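# Close spring-loaded cabinet door and slide its bolt up

## Task

Close the cabinet door, whose spring keeps swinging it open, and then drive the bolt on the top of the door far upward into the bracket on the frame above it. The door must stay shut and bolted on its own; if it only stays that way because the robot is holding it, the task is not done.

## Robot and tools

Robot: one Doosan M1013 arm with six revolute joints (waist, shoulder, elbow, forearm roll, wrist pitch, wrist roll) and a two-finger parallel gripper. There is only one arm, so every command is a single list. Joint ranges are -6.283 to 6.283 rad for all joints except the elbow (-2.792 to 2.792), which stops a little short of straight.

Scene frame: origin on the table top under the arm base, +z up, and +y to the left when facing along +x. Results report end_effector_position in metres, end_effector_quat_wxyz, and linear (m/s) and angular (rad/s) velocities in this frame. The reported hand position can be a little wrong, more so at long reach.

Gripper frame: the fingers point along the gripper's +z and close along its x. end_effector_position is the point midway between the pads, and the fingertips extend 17.5 mm beyond it. That point lies 25 mm off the last joint axis toward gripper -y. A pure rotation pivots about that point. A flat block about 9 cm long sticks out toward gripper -y and turns with the hand, so keep it clear of the cabinet.

execute_actions(actions): actions holds up to 15 actions. Each action is a table of up to 15 rows, and each row lasts one control step of 1/30 s. If a table has fewer than 15 rows, its last row repeats to fill the 15 steps, so one action lasts 0.5 s. Each row has 9 numbers, each in [-1, 1]: dx, dy, dz, rx, ry, rz, position, force_limit, speed. The first six are an offset in the gripper's own axes from the gripper pose measured when that action began. For the first action of a call, that is the last pose a result reported. Each row is measured from this starting pose, not added to the row before it. The scale is 1.0 = 0.6 m for dx, dy, dz and 1.0 = 180 degrees for the rotation vector rx, ry, rz. On every step the command is clipped to 70 mm and 16 degrees from the measured pose. After an action the arm only goes as far as the last clipped pose, so large offsets must be spread over further actions. An empty list simply returns the state and images.

Finger numbers: position +1 is fully open (50 mm), about -0.65 is pads touching, and -1 closes until something blocks the fingers. force_limit sets the pad force: about 20 N at -1, 102 N at 0 and 185 N at +1, and the real force may be about 17 % higher. speed sets the opening rate: 20 mm/s at -1, 85 at 0 and 150 at +1. New force or speed values only apply once position changes by at least 0.01. To grip more gently, open first.

move(target, speed, blocking): target is one 9-number row laid out as above. Its first six values are an offset in gripper axes from the pose in the latest result that showed one, not an absolute pose. The finger values are sent at the start. speed is the path's top speed in m/s, from 0.002 to 0.5 (default 0.25), and rotation is capped at twice that number in rad/s. The path runs straight and lasts 0.5 to 10 s; if it would take longer, it stops after 10 s, short of the goal. It ignores obstacles, the hand can lag or drift, and near full reach it may move faster than asked. The arm is stiff, so aiming even slightly past a firm contact can cause a fault. Approach contacts slowly and aim only a few millimetres in. With blocking=false the call returns after 0.5 s while the arm keeps going. Until a result shows the move has ended, call wait or stop before sending any other motion. The 'move:' line gives the ending (done, off_target, moving, held, fault), the distance left to the target, and any limits. limits=paced means the command was clipped. limits=held means a check blocked some steps, after which the arm may jump quickly.

wait(seconds, 0 to 10): the arm holds its last command, or a running move continues. stop(): brakes the current move; the arm needs some distance to stop, and the fingers keep moving. zoom_image(camera, region): camera is cam_head_left, cam_head_right or cam_wrist, and region is [x0, y0, x1, y1] in pixels of that camera's last image, at most 504 by 504. read_manual(section) only returns licence text. finished_scene(scene) ends the scene for good. Call it only when the door is shut and the bolt is up on their own, with the robot released and resting.

Result lines: object_status 0 = fingers moving; 1 = blocked while opening; 2 = blocked while closing (something held); 3 = reached the commanded opening or the pads met. position_measured is in counts, and the opening is about (250 - counts) x 0.202 mm. 'Hand target' is the pose the controller is currently driving toward. A 'pose unreachable' line means the clearance check changed or blocked the command, and the mount counts as part of the arm for that check. Joint torques and 'Flange force' show contact loads but carry offsets and noise, and the flange force can read 'no reading'.

Cameras: cam_head_left and cam_head_right (896x504) are fixed, and cam_wrist (504x504, fisheye) rides on the hand. Calibration matrices are supplied, but each camera may be off by a couple of degrees and several millimetres.

Faults to avoid: if a joint's contact torque reaches its load limit (waist and shoulder 316, elbow 148, wrist joints 41.8 N m), or if any outside force on the arm or tool reaches 144 N, the arm stops for 10 s and the rest of the call is skipped. Holding loads heats the motors, and a MOTOR HOT warning comes before an over-temperature stop. Do not slam the door, hit or push hard, drop anything or knock things over. Move gently near contact. Ending a reply without a tool call ends the session.

Each tool is called after ">>>" by a JSON object that holds its "name" and its "arguments".

## Session

>>> {"name": "execute_actions", "arguments": {"actions": []}}

Scene clock: 0.00 s.
end_effector_position=(+0.5009, -0.0026, +0.1819) position_measured=3 object_status=3 end_effector_quat_wxyz=(+0.353, +0.293, +0.833, +0.309) end_effector_velocity=(-0.000, +0.000, -0.000) end_effector_angular_velocity=(+0.000, +0.000, +0.000)
Joint positions: [-0.422 -0.102  2.57   1.741  0.647 -2.808]
Joint velocities: [-0.    -0.     0.001 -0.     0.     0.   ]
Joint torques (N m, as the joint torque sensors report them, + toward a larger angle): no reading
Flange force (N, the push that the arm receives, along the gripper's own x y z axes): no reading
Hand target: +0.501, -0.003, +0.182; +0.353, +0.293, +0.833, +0.309

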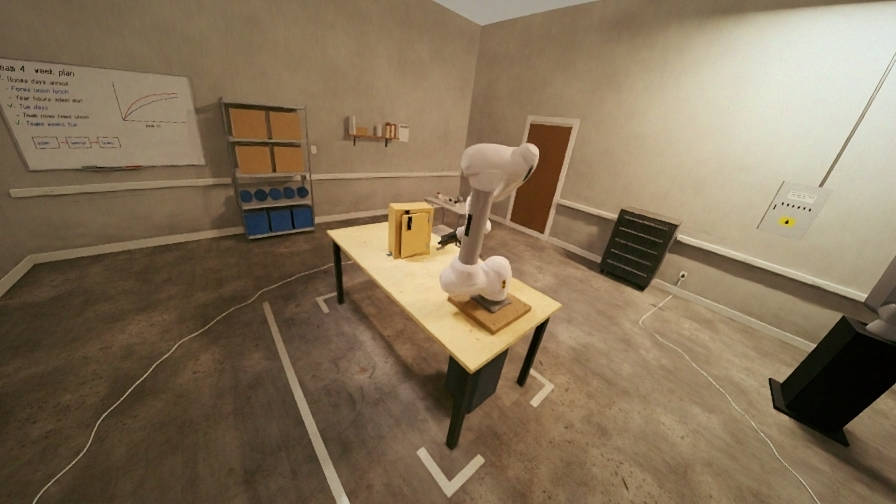

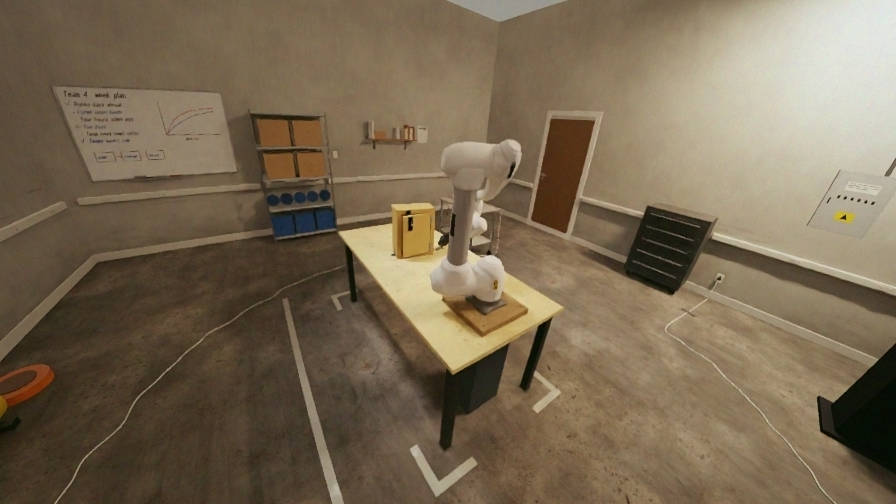

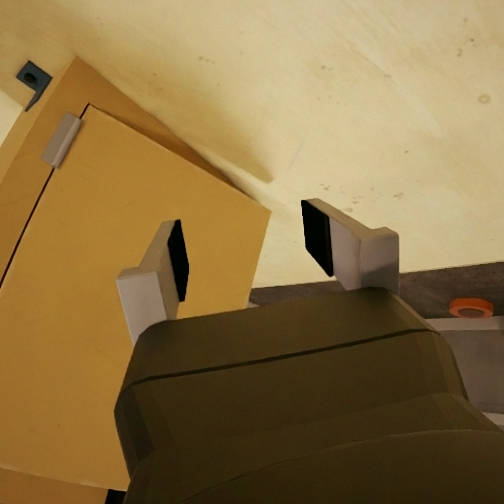

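>>> {"name": "zoom_image", "arguments": {"camera": "cam_head_left", "region": [370, 190, 490, 270]}}

>>> {"name": "zoom_image", "arguments": {"camera": "cam_head_right", "region": [370, 190, 490, 270]}}

Region (370, 190, 490, 270) of cam_head_left's 896x504 image, scaled by 4.200, with more detail than that image has.

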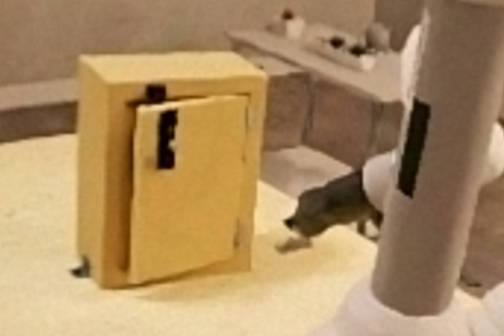

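Region (370, 190, 490, 270) of cam_head_right's 896x504 image, scaled by 4.200, with more detail than that image has.

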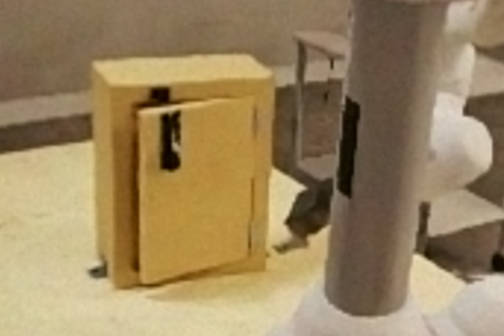

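>>> {"name": "move", "arguments": {"target": [0.08,0.263,-0.075,0,0,0.95,1,0,0], "speed": 0.5}}

Scene clock: 24.03 s.
end_effector_position=(+0.4810, +0.1180, +0.3011) position_measured=3 object_status=3 end_effector_quat_wxyz=(-0.281, +0.853, -0.227, +0.376) end_effector_velocity=(+0.000, +0.001, +0.002) end_effector_angular_velocity=(-0.001, +0.008, +0.001)
Joint positions: [-0.14  -0.363  2.531  1.428  0.427  0.758]
Joint velocities: [ 0.004 -0.002 -0.007 -0.036 -0.001  0.04 ]
Joint torques (N m, as the joint torque sensors report them, + toward a larger angle): [ -0.65  -0.66 -38.2    1.84   0.24   0.05]
Flange force (N, the push that the arm receives, along the gripper's own x y z axes): no reading
Hand target: +0.481, +0.118, +0.301; -0.281, +0.854, -0.227, +0.376
Off the commanded pose: 0.000 m, 0 deg.
move: done
camera_calibration (this result's frames):
cam_wrist: T_world_to_cam=[[0.538545, -0.69192, 0.480849, -0.318941], [-0.46942, -0.720287, -0.510717, 0.459653], [0.699725, 0.0493237, -0.712708, 0.0193738], [0, 0, 0, 1]] pos_world=[0.373978, 0.109445, 0.401923]

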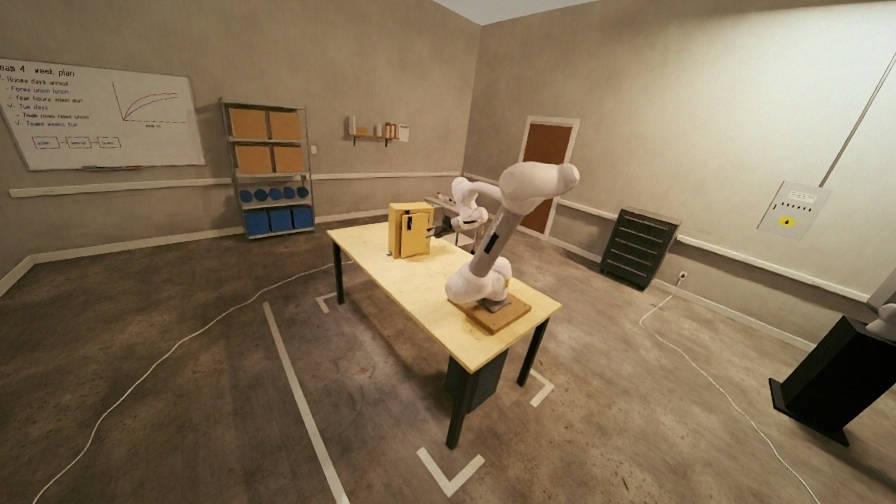

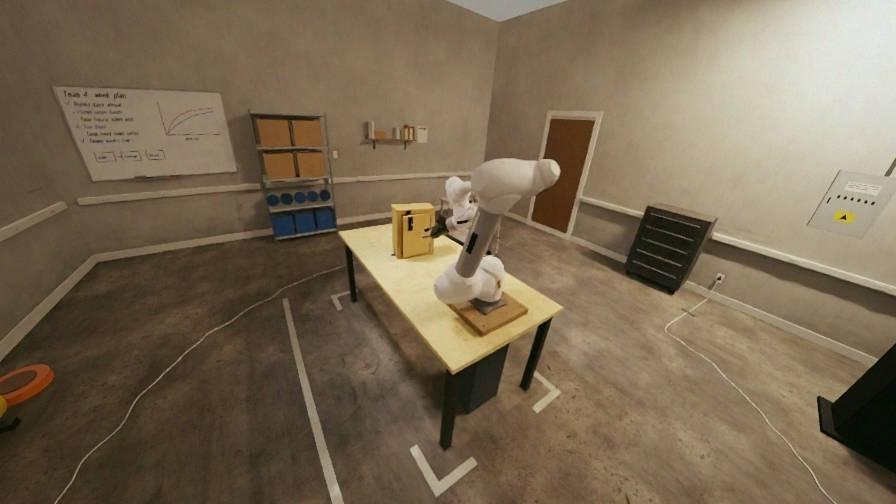

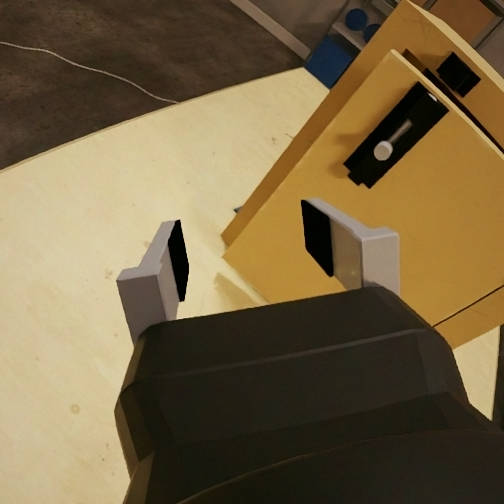

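>>> {"name": "move", "arguments": {"target": [0.0614,-0.0176,0.0769,0.141,0.177,0.24,1,0,0], "speed": 0.3}}

Scene clock: 34.53 s.
end_effector_position=(+0.5410, +0.1175, +0.3015) position_measured=3 object_status=3 end_effector_quat_wxyz=(+0.500, -0.500, +0.499, -0.501) end_effector_velocity=(+0.001, -0.000, +0.001) end_effector_angular_velocity=(+0.004, -0.004, -0.006)
Joint positions: [ 0.313  0.127  2.679  3.481  1.25  -0.105]
Joint velocities: [ 0.005  0.004 -0.002  0.01   0.007  0.001]
Joint torques (N m, as the joint torque sensors report them, + toward a larger angle): [ -1.08 -29.33 -13.49  -1.78   3.38   0.14]
Flange force (N, the push that the arm receives, along the gripper's own x y z axes): [-5.2 -3.9 2.7]
Hand target: +0.541, +0.118, +0.301; +0.500, -0.500, +0.499, -0.501
Off the commanded pose: 0.001 m, 0 deg.
move: done
camera_calibration (this result's frames):
cam_wrist: T_world_to_cam=[[-0.0681024, -0.992428, -0.10222, 0.187491], [-0.296303, 0.117954, -0.947782, 0.427216], [0.952663, -0.0342583, -0.302092, -0.273124], [0, 0, 0, 1]] pos_world=[0.399549, 0.126322, 0.341564]

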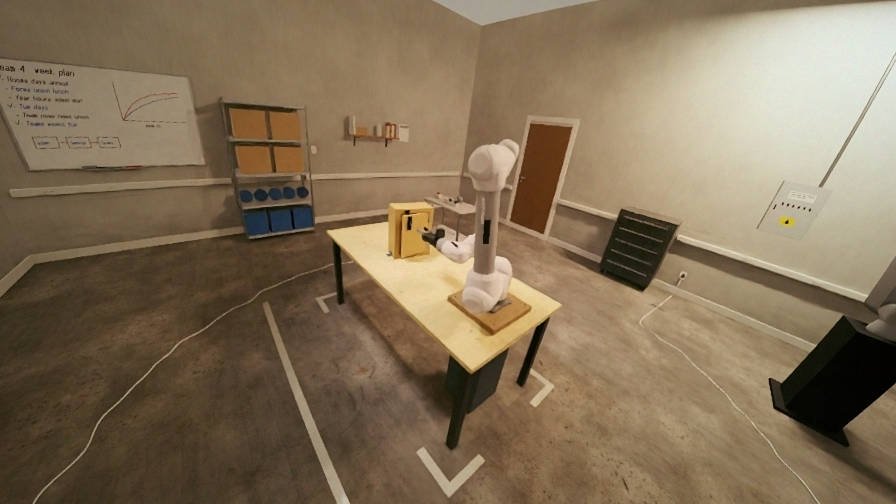

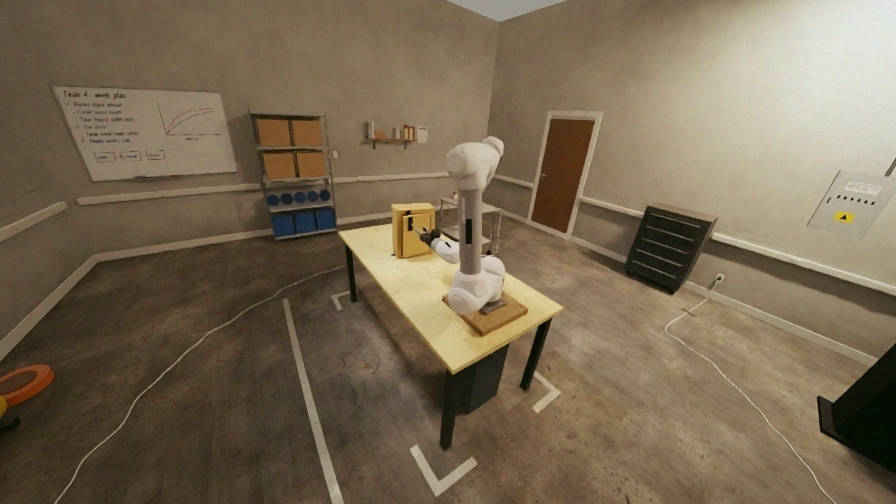

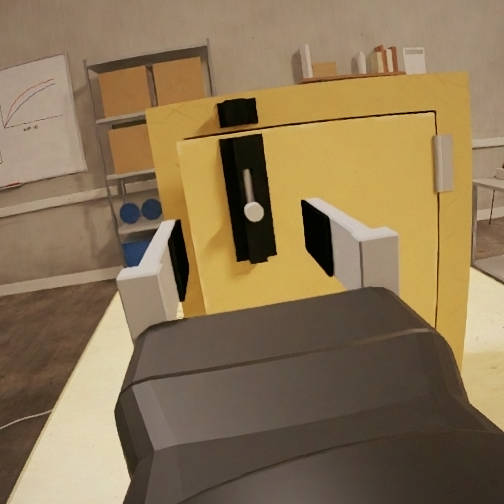

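>>> {"name": "move", "arguments": {"target": [-0.006,0.061,0.15,0,0.06,0,-0.66,0,0.5]}}

Scene clock: 41.63 s.
end_effector_position=(+0.6309, +0.1210, +0.2650) position_measured=251 object_status=3 end_effector_quat_wxyz=(+0.451, -0.451, +0.544, -0.546) end_effector_velocity=(+0.001, -0.000, -0.001) end_effector_angular_velocity=(-0.001, +0.002, -0.002)
Joint positions: [ 0.386  0.342  2.495  3.748  1.315 -0.168]
Joint velocities: [-0.     0.002 -0.002  0.002 -0.001 -0.001]
Joint torques (N m, as the joint torque sensors report them, + toward a larger angle): [ -0.19 -49.96 -12.    -1.9    2.96   0.18]
Flange force (N, the push that the arm receives, along the gripper's own x y z axes): [-2.2 2.6 2.5]
Hand target: +0.631, +0.121, +0.265; +0.451, -0.451, +0.544, -0.546
Off the commanded pose: 0.000 m, 0 deg.
move: done
camera_calibration (this result's frames):
cam_wrist: T_world_to_cam=[[-0.252729, -0.962104, -0.102391, 0.306214], [-0.268361, 0.171379, -0.947951, 0.394848], [0.929575, -0.212098, -0.301503, -0.333765], [0, 0, 0, 1]] pos_world=[0.493611, 0.156151, 0.305019]

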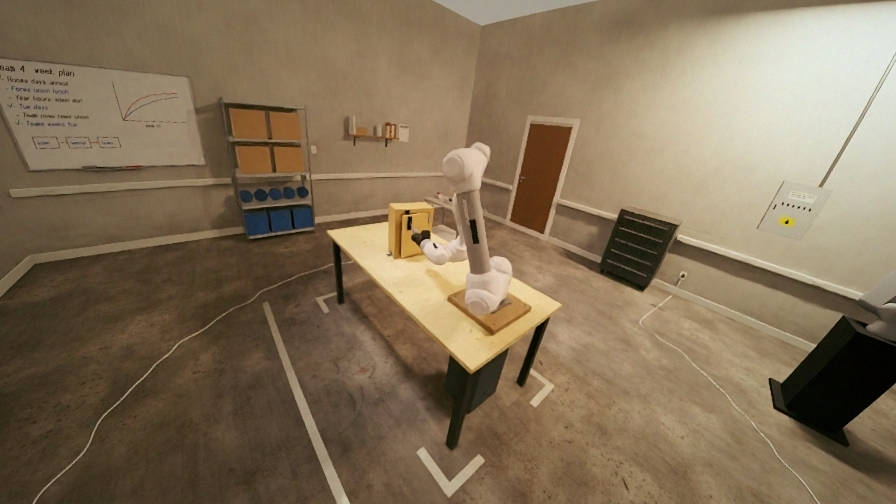

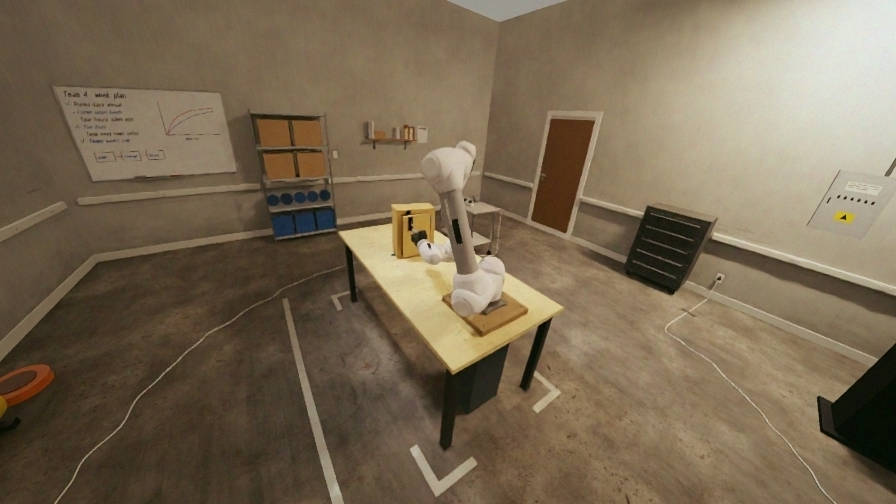

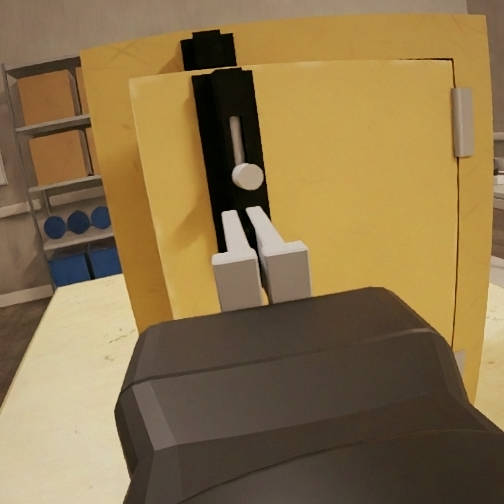

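>>> {"name": "move", "arguments": {"target": [-0.004,0.004,0.1,0,0,0,-0.66,0,0.5], "speed": 0.04}}

Scene clock: 50.80 s.
end_effector_position=(+0.6902, +0.1121, +0.2627) position_measured=251 object_status=3 end_effector_quat_wxyz=(+0.451, -0.451, +0.544, -0.546) end_effector_velocity=(+0.001, -0.000, -0.001) end_effector_angular_velocity=(-0.000, +0.000, -0.000)
Joint positions: [ 0.314  0.389  2.405  3.68   1.266 -0.172]
Joint velocities: [-0.001  0.002 -0.001 -0.001 -0.    -0.   ]
Joint torques (N m, as the joint torque sensors report them, + toward a larger angle): [  0.55 -55.38 -13.78  -2.1    2.68   0.07]
Flange force (N, the push that the arm receives, along the gripper's own x y z axes): [-0.4 -0.2 2.8]
Hand target: +0.690, +0.112, +0.263; +0.451, -0.451, +0.544, -0.546
Off the commanded pose: 0.000 m, 0 deg.
move: done
camera_calibration (this result's frames):
cam_wrist: T_world_to_cam=[[-0.252729, -0.962096, -0.102467, 0.312494], [-0.26838, 0.171458, -0.947932, 0.410088], [0.92957, -0.21207, -0.30154, -0.391482], [0, 0, 0, 1]] pos_world=[0.552945, 0.147315, 0.302708]

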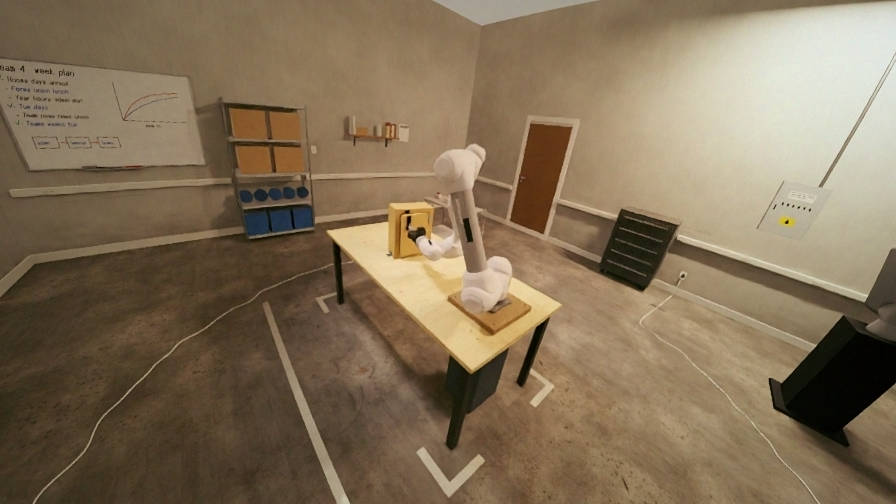

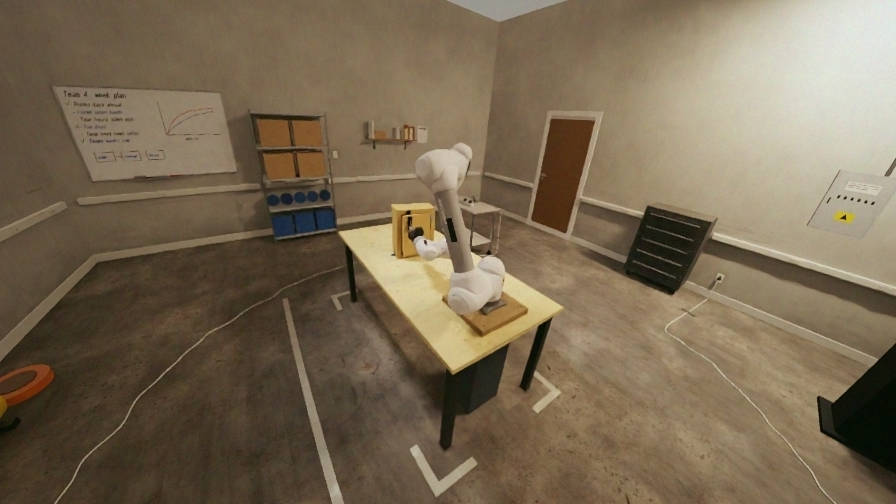

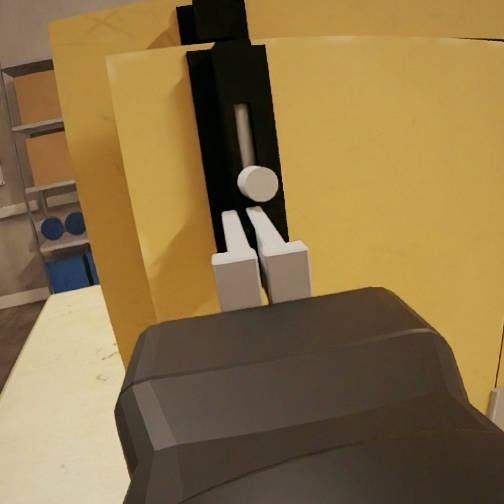

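>>> {"name": "move", "arguments": {"target": [0.002,0,0.025,0,0,0,-0.66,0,0.5], "speed": 0.03}}

>>> {"name": "zoom_image", "arguments": {"camera": "cam_head_left", "region": [380, 195, 450, 265]}}

Scene clock: 55.63 s.
end_effector_position=(+0.7047, +0.1082, +0.2627) position_measured=251 object_status=3 end_effector_quat_wxyz=(+0.451, -0.451, +0.544, -0.546) end_effector_velocity=(+0.000, -0.001, -0.000) end_effector_angular_velocity=(+0.000, +0.000, -0.001)
Joint positions: [ 0.295  0.399  2.384  3.662  1.253 -0.172]
Joint velocities: [-0.003  0.    -0.    -0.002 -0.001  0.001]
Joint torques (N m, as the joint torque sensors report them, + toward a larger angle): [  1.02 -57.33 -14.09  -2.32   2.89   0.24]
Flange force (N, the push that the arm receives, along the gripper's own x y z axes): [0.1 -0.1 4.1]
Hand target: +0.705, +0.108, +0.263; +0.451, -0.451, +0.544, -0.546
Off the commanded pose: 0.000 m, 0 deg.
move: done
camera_calibration (this result's frames):
cam_wrist: T_world_to_cam=[[-0.25273, -0.962094, -0.102487, 0.312344], [-0.268385, 0.171479, -0.947926, 0.414667], [0.929568, -0.212063, -0.30155, -0.405735], [0, 0, 0, 1]] pos_world=[0.567388, 0.143356, 0.302735]

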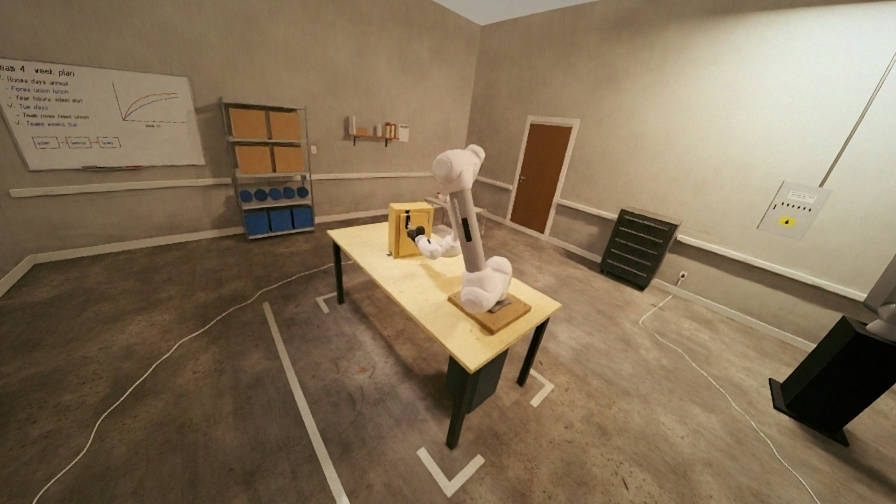

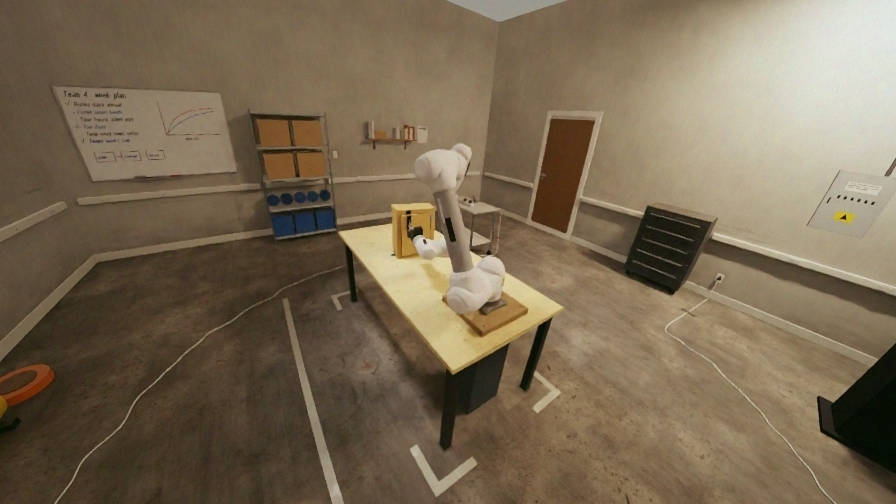

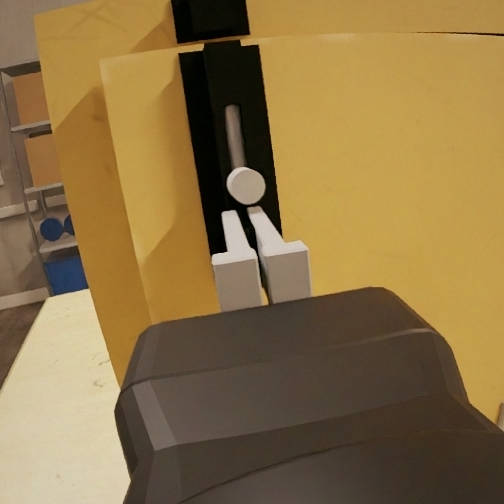

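Region (380, 195, 450, 265) of cam_head_left's 896x504 image, scaled by 7.200, with more detail than that image has.

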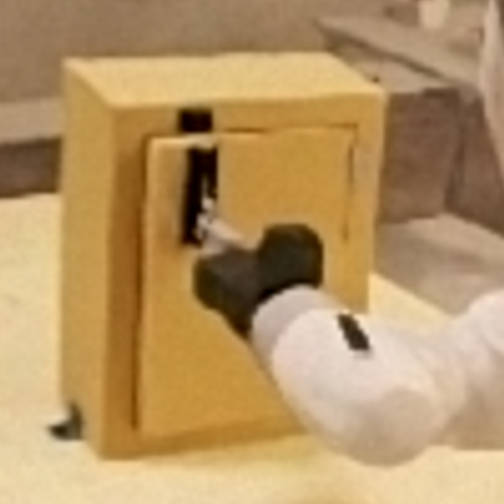

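>>> {"name": "move", "arguments": {"target": [0,-0.004,0.015,0,0,0,-0.66,0,0.5], "speed": 0.02}}

>>> {"name": "zoom_image", "arguments": {"camera": "cam_head_left", "region": [380, 195, 450, 265]}}

Scene clock: 60.53 s.
end_effector_position=(+0.7134, +0.1065, +0.2651) position_measured=251 object_status=3 end_effector_quat_wxyz=(+0.451, -0.451, +0.544, -0.546) end_effector_velocity=(+0.000, +0.001, -0.001) end_effector_angular_velocity=(-0.000, +0.003, +0.002)
Joint positions: [ 0.285  0.4    2.369  3.655  1.239 -0.176]
Joint velocities: [ 0.001  0.001 -0.    -0.    -0.002 -0.   ]
Joint torques (N m, as the joint torque sensors report them, + toward a larger angle): [ -4.67 -59.62 -24.35  -2.06   4.38  -0.01]
Flange force (N, the push that the arm receives, along the gripper's own x y z axes): [-2.6 3.1 -14.3]
Hand target: +0.714, +0.107, +0.265; +0.451, -0.451, +0.544, -0.546
Off the commanded pose: 0.000 m, 0 deg.
move: done
camera_calibration (this result's frames):
cam_wrist: T_world_to_cam=[[-0.252733, -0.962092, -0.102491, 0.31321], [-0.268405, 0.171489, -0.947919, 0.419571], [0.929562, -0.212061, -0.301572, -0.413503], [0, 0, 0, 1]] pos_world=[0.57615, 0.141698, 0.30512]

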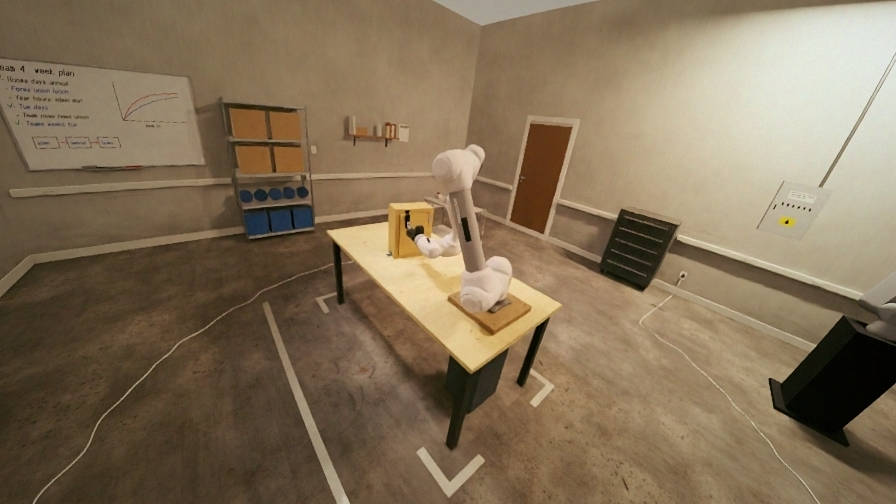

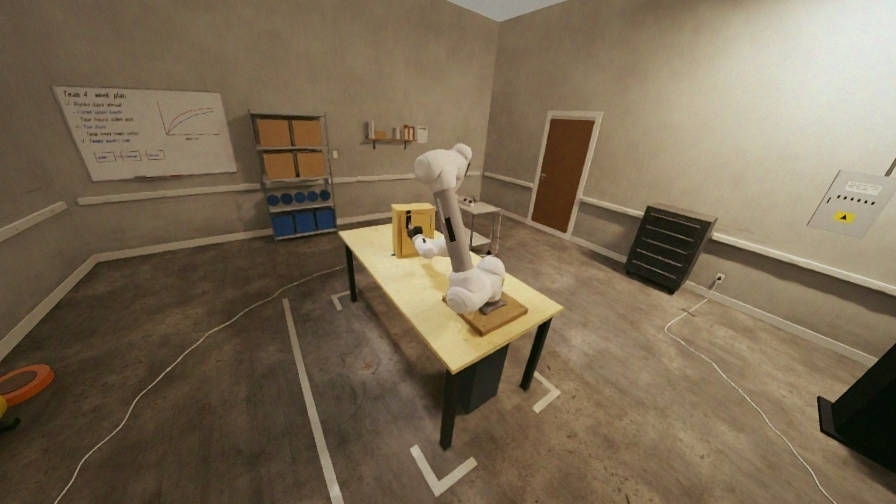

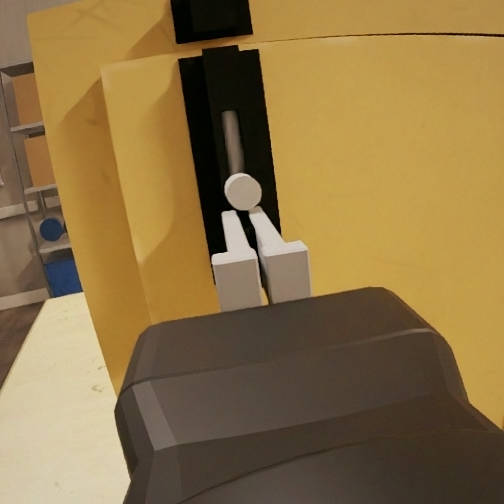

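Region (380, 195, 450, 265) of cam_head_left's 896x504 image, scaled by 7.200, with more detail than that image has.

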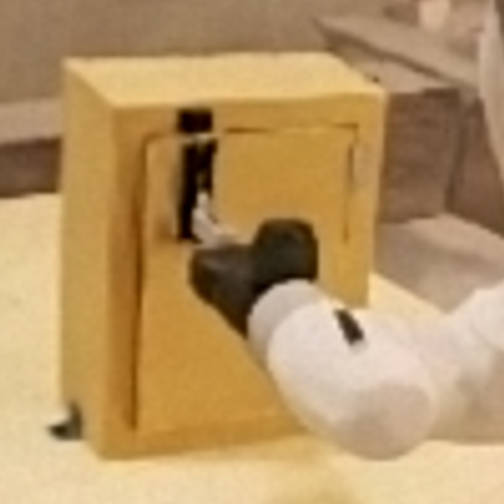

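>>> {"name": "move", "arguments": {"target": [0,-0.004,0.002,0,0,0,-0.66,0,0.5], "speed": 0.01}}

Scene clock: 64.37 s.
end_effector_position=(+0.7146, +0.1063, +0.2675) position_measured=251 object_status=3 end_effector_quat_wxyz=(+0.451, -0.451, +0.544, -0.546) end_effector_velocity=(+0.000, +0.001, +0.001) end_effector_angular_velocity=(-0.001, -0.002, +0.001)
Joint positions: [ 0.284  0.396  2.367  3.654  1.233 -0.179]
Joint velocities: [ 0.    -0.001 -0.001 -0.001  0.    -0.001]
Joint torques (N m, as the joint torque sensors report them, + toward a larger angle): [ -4.23 -63.9  -26.09  -2.83   5.95   0.17]
Flange force (N, the push that the arm receives, along the gripper's own x y z axes): [-3.7 8.9 -11.5]
Hand target: +0.715, +0.106, +0.268; +0.451, -0.451, +0.544, -0.546
Off the commanded pose: 0.000 m, 0 deg.
move: done
camera_calibration (this result's frames):
cam_wrist: T_world_to_cam=[[-0.252739, -0.962091, -0.102491, 0.313544], [-0.268418, 0.171493, -0.947914, 0.422178], [0.929556, -0.212065, -0.301586, -0.41391], [0, 0, 0, 1]] pos_world=[0.577317, 0.141481, 0.307495]

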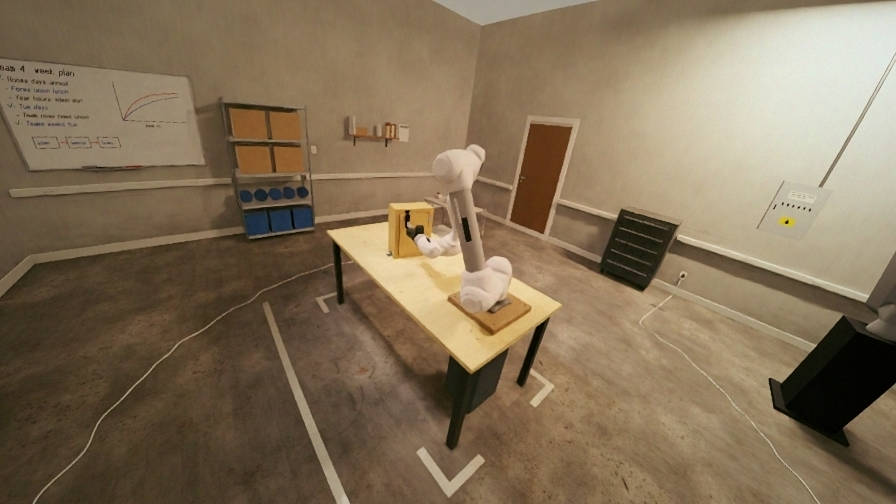

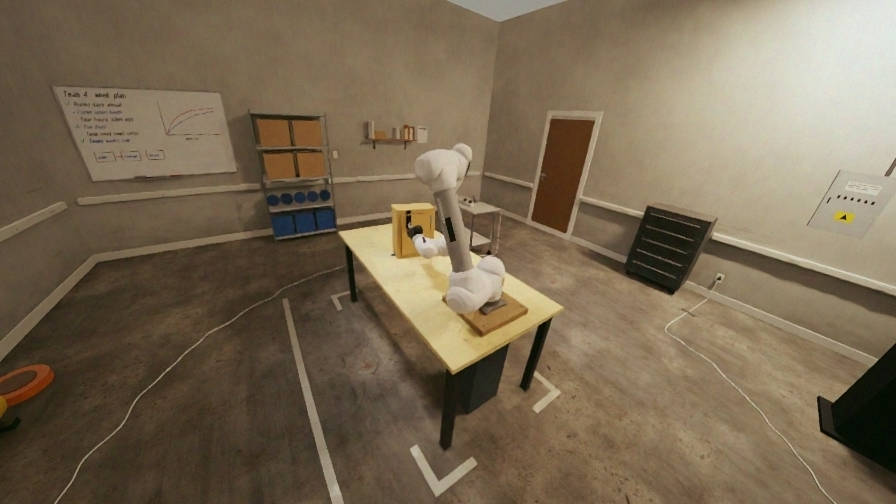

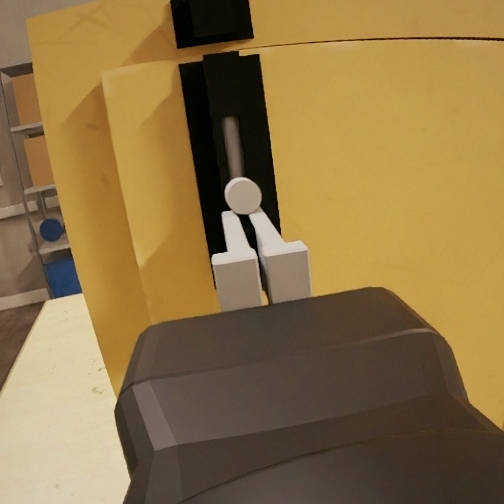

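That force is the spring, not the stop, so I'll keep closing in small steps.

>>> {"name": "move", "arguments": {"target": [0,0,0.007,0,0,0,-0.66,0,0.5], "speed": 0.01}}

>>> {"name": "zoom_image", "arguments": {"camera": "cam_head_left", "region": [380, 195, 450, 265]}}

Scene clock: 69.07 s.
end_effector_position=(+0.7187, +0.1055, +0.2675) position_measured=251 object_status=3 end_effector_quat_wxyz=(+0.451, -0.451, +0.544, -0.546) end_effector_velocity=(+0.000, -0.000, +0.000) end_effector_angular_velocity=(-0.000, -0.001, -0.000)
Joint positions: [ 0.28   0.399  2.36   3.65   1.23  -0.179]
Joint velocities: [-0.001  0.    -0.001 -0.     0.    -0.001]
Joint torques (N m, as the joint torque sensors report them, + toward a larger angle): [ -9.97 -57.89 -22.83  -0.14   3.82   0.14]
Flange force (N, the push that the arm receives, along the gripper's own x y z axes): [-9.2 -0.3 -16.4]
Hand target: +0.719, +0.106, +0.268; +0.451, -0.451, +0.544, -0.546
Off the commanded pose: 0.000 m, 0 deg.
move: done
camera_calibration (this result's frames):
cam_wrist: T_world_to_cam=[[-0.252735, -0.962091, -0.102498, 0.313832], [-0.268409, 0.171497, -0.947916, 0.423414], [0.92956, -0.21206, -0.301578, -0.417879], [0, 0, 0, 1]] pos_world=[0.581408, 0.140706, 0.307505]

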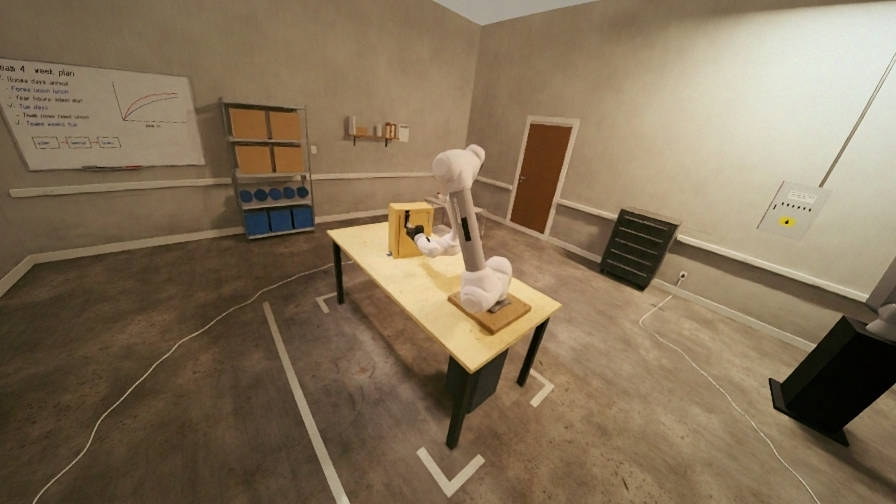

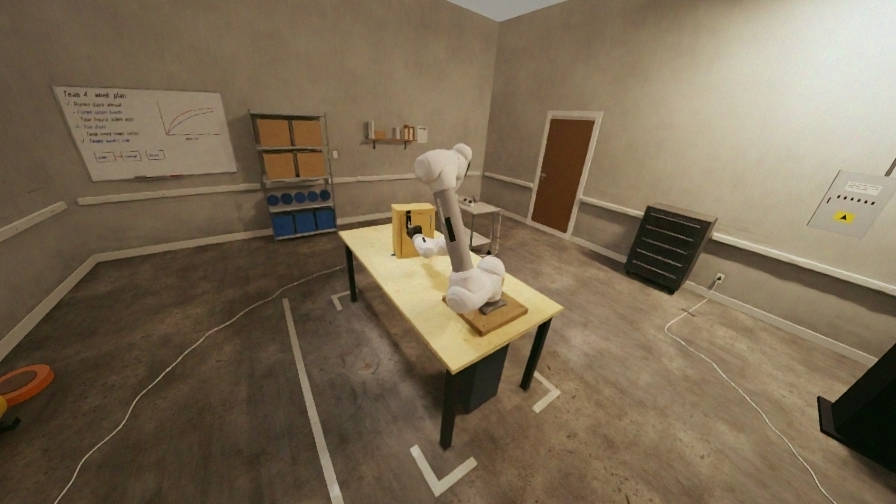

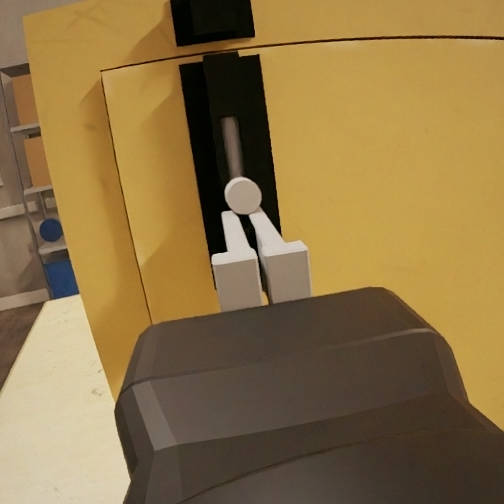

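Region (380, 195, 450, 265) of cam_head_left's 896x504 image, scaled by 7.200, with more detail than that image has.

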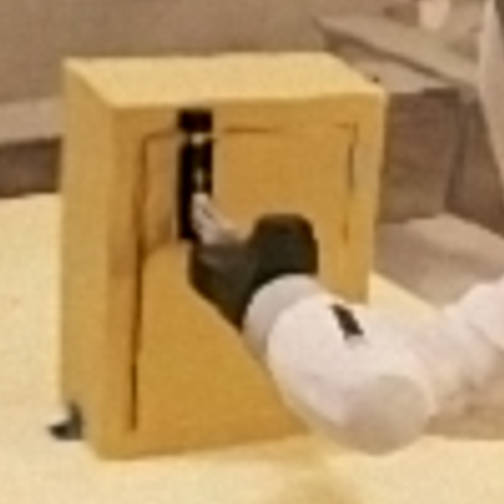

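>>> {"name": "move", "arguments": {"target": [0,-0.009,0.004,0,0,0,-0.66,0,0.5], "speed": 0.012}}

Scene clock: 73.47 s.
end_effector_position=(+0.7210, +0.1051, +0.2729) position_measured=251 object_status=3 end_effector_quat_wxyz=(+0.451, -0.451, +0.544, -0.546) end_effector_velocity=(+0.000, +0.001, +0.001) end_effector_angular_velocity=(-0.000, -0.001, +0.002)
Joint positions: [ 0.277  0.39   2.355  3.65   1.217 -0.186]
Joint velocities: [ 0.001 -0.001 -0.001 -0.001 -0.001 -0.001]
Joint torques (N m, as the joint torque sensors report them, + toward a larger angle): [ -6.33 -68.08 -32.59  -3.02   7.12   0.47]
Flange force (N, the push that the arm receives, along the gripper's own x y z axes): [-4.8 16.3 -18.4]
Hand target: +0.721, +0.105, +0.273; +0.451, -0.451, +0.544, -0.546
Off the commanded pose: 0.000 m, 0 deg.
move: done
camera_calibration (this result's frames):
cam_wrist: T_world_to_cam=[[-0.252732, -0.962092, -0.102498, 0.314558], [-0.268422, 0.171499, -0.947912, 0.429189], [0.929557, -0.212055, -0.30159, -0.418519], [0, 0, 0, 1]] pos_world=[0.58374, 0.140279, 0.312854]

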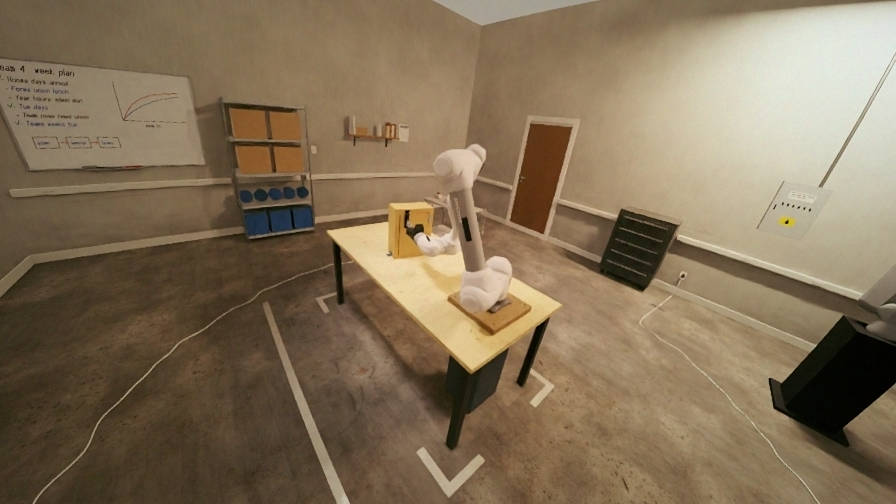

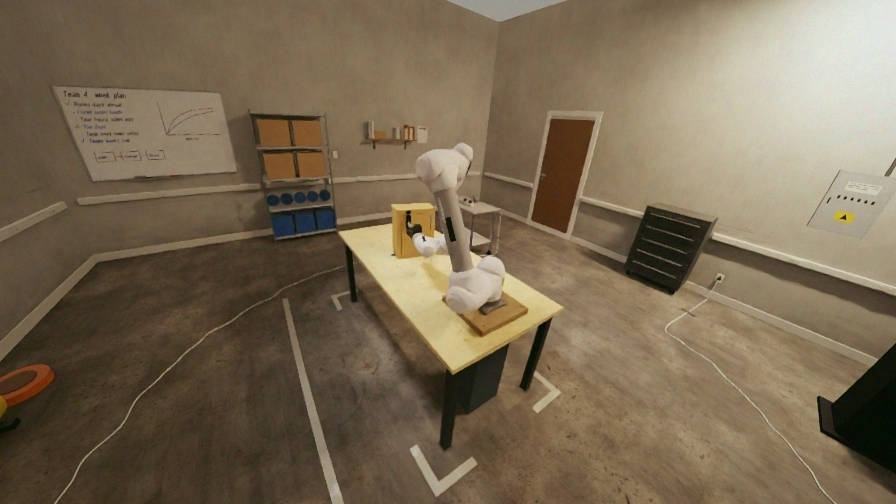

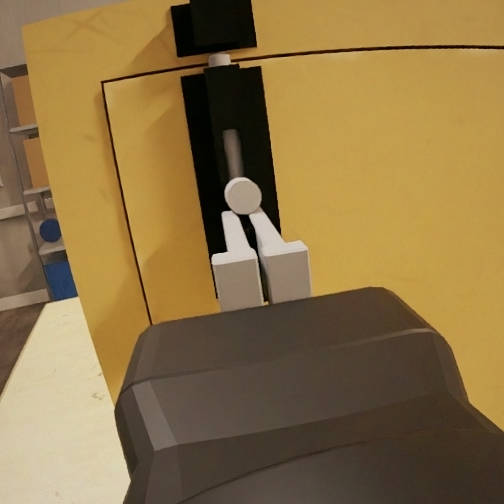

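>>> {"name": "move", "arguments": {"target": [0,-0.005,0.002,0,0,0,-0.66,0,0.5], "speed": 0.012}}

Scene clock: 77.13 s.
end_effector_position=(+0.7222, +0.1049, +0.2758) position_measured=251 object_status=3 end_effector_quat_wxyz=(+0.451, -0.451, +0.544, -0.546) end_effector_velocity=(+0.000, -0.000, +0.001) end_effector_angular_velocity=(+0.001, -0.001, -0.001)
Joint positions: [ 0.276  0.384  2.353  3.65   1.209 -0.189]
Joint velocities: [-0.    -0.001 -0.001  0.001 -0.001 -0.001]
Joint torques (N m, as the joint torque sensors report them, + toward a larger angle): [ -7.8  -67.76 -34.12  -3.17   7.3    0.05]
Flange force (N, the push that the arm receives, along the gripper's own x y z axes): [-5.9 16.0 -21.6]
Hand target: +0.722, +0.105, +0.276; +0.451, -0.451, +0.544, -0.546
Off the commanded pose: 0.000 m, 0 deg.
move: done
camera_calibration (this result's frames):
cam_wrist: T_world_to_cam=[[-0.252611, -0.962128, -0.102453, 0.314896], [-0.268436, 0.171419, -0.947923, 0.432378], [0.929586, -0.211954, -0.301572, -0.418784], [0, 0, 0, 1]] pos_world=[0.584908, 0.14009, 0.31583]

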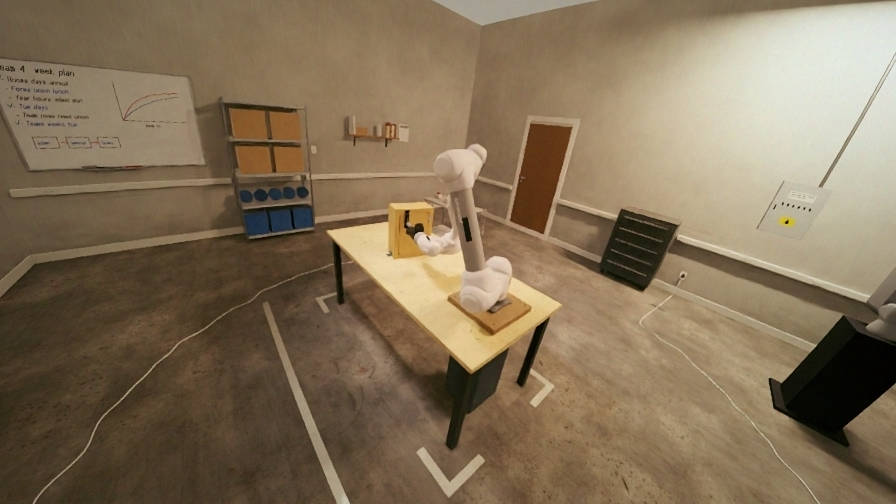

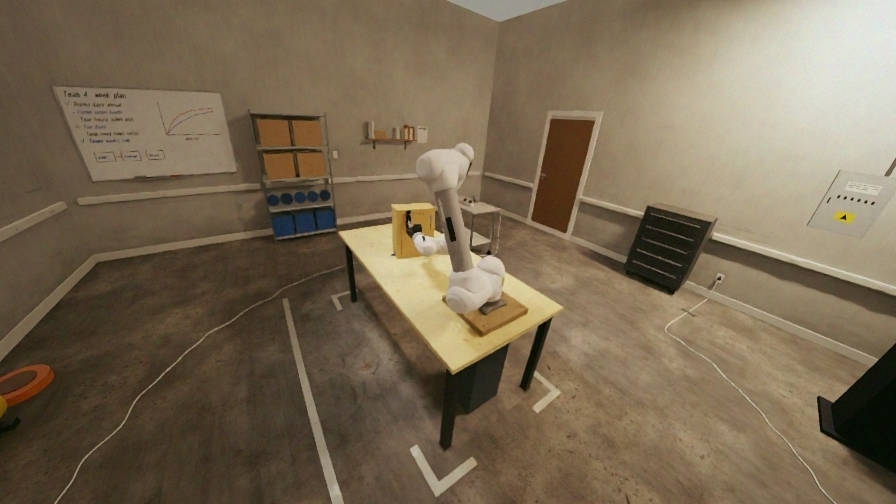

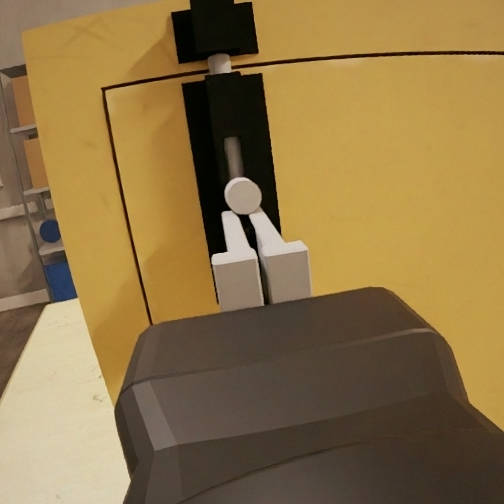

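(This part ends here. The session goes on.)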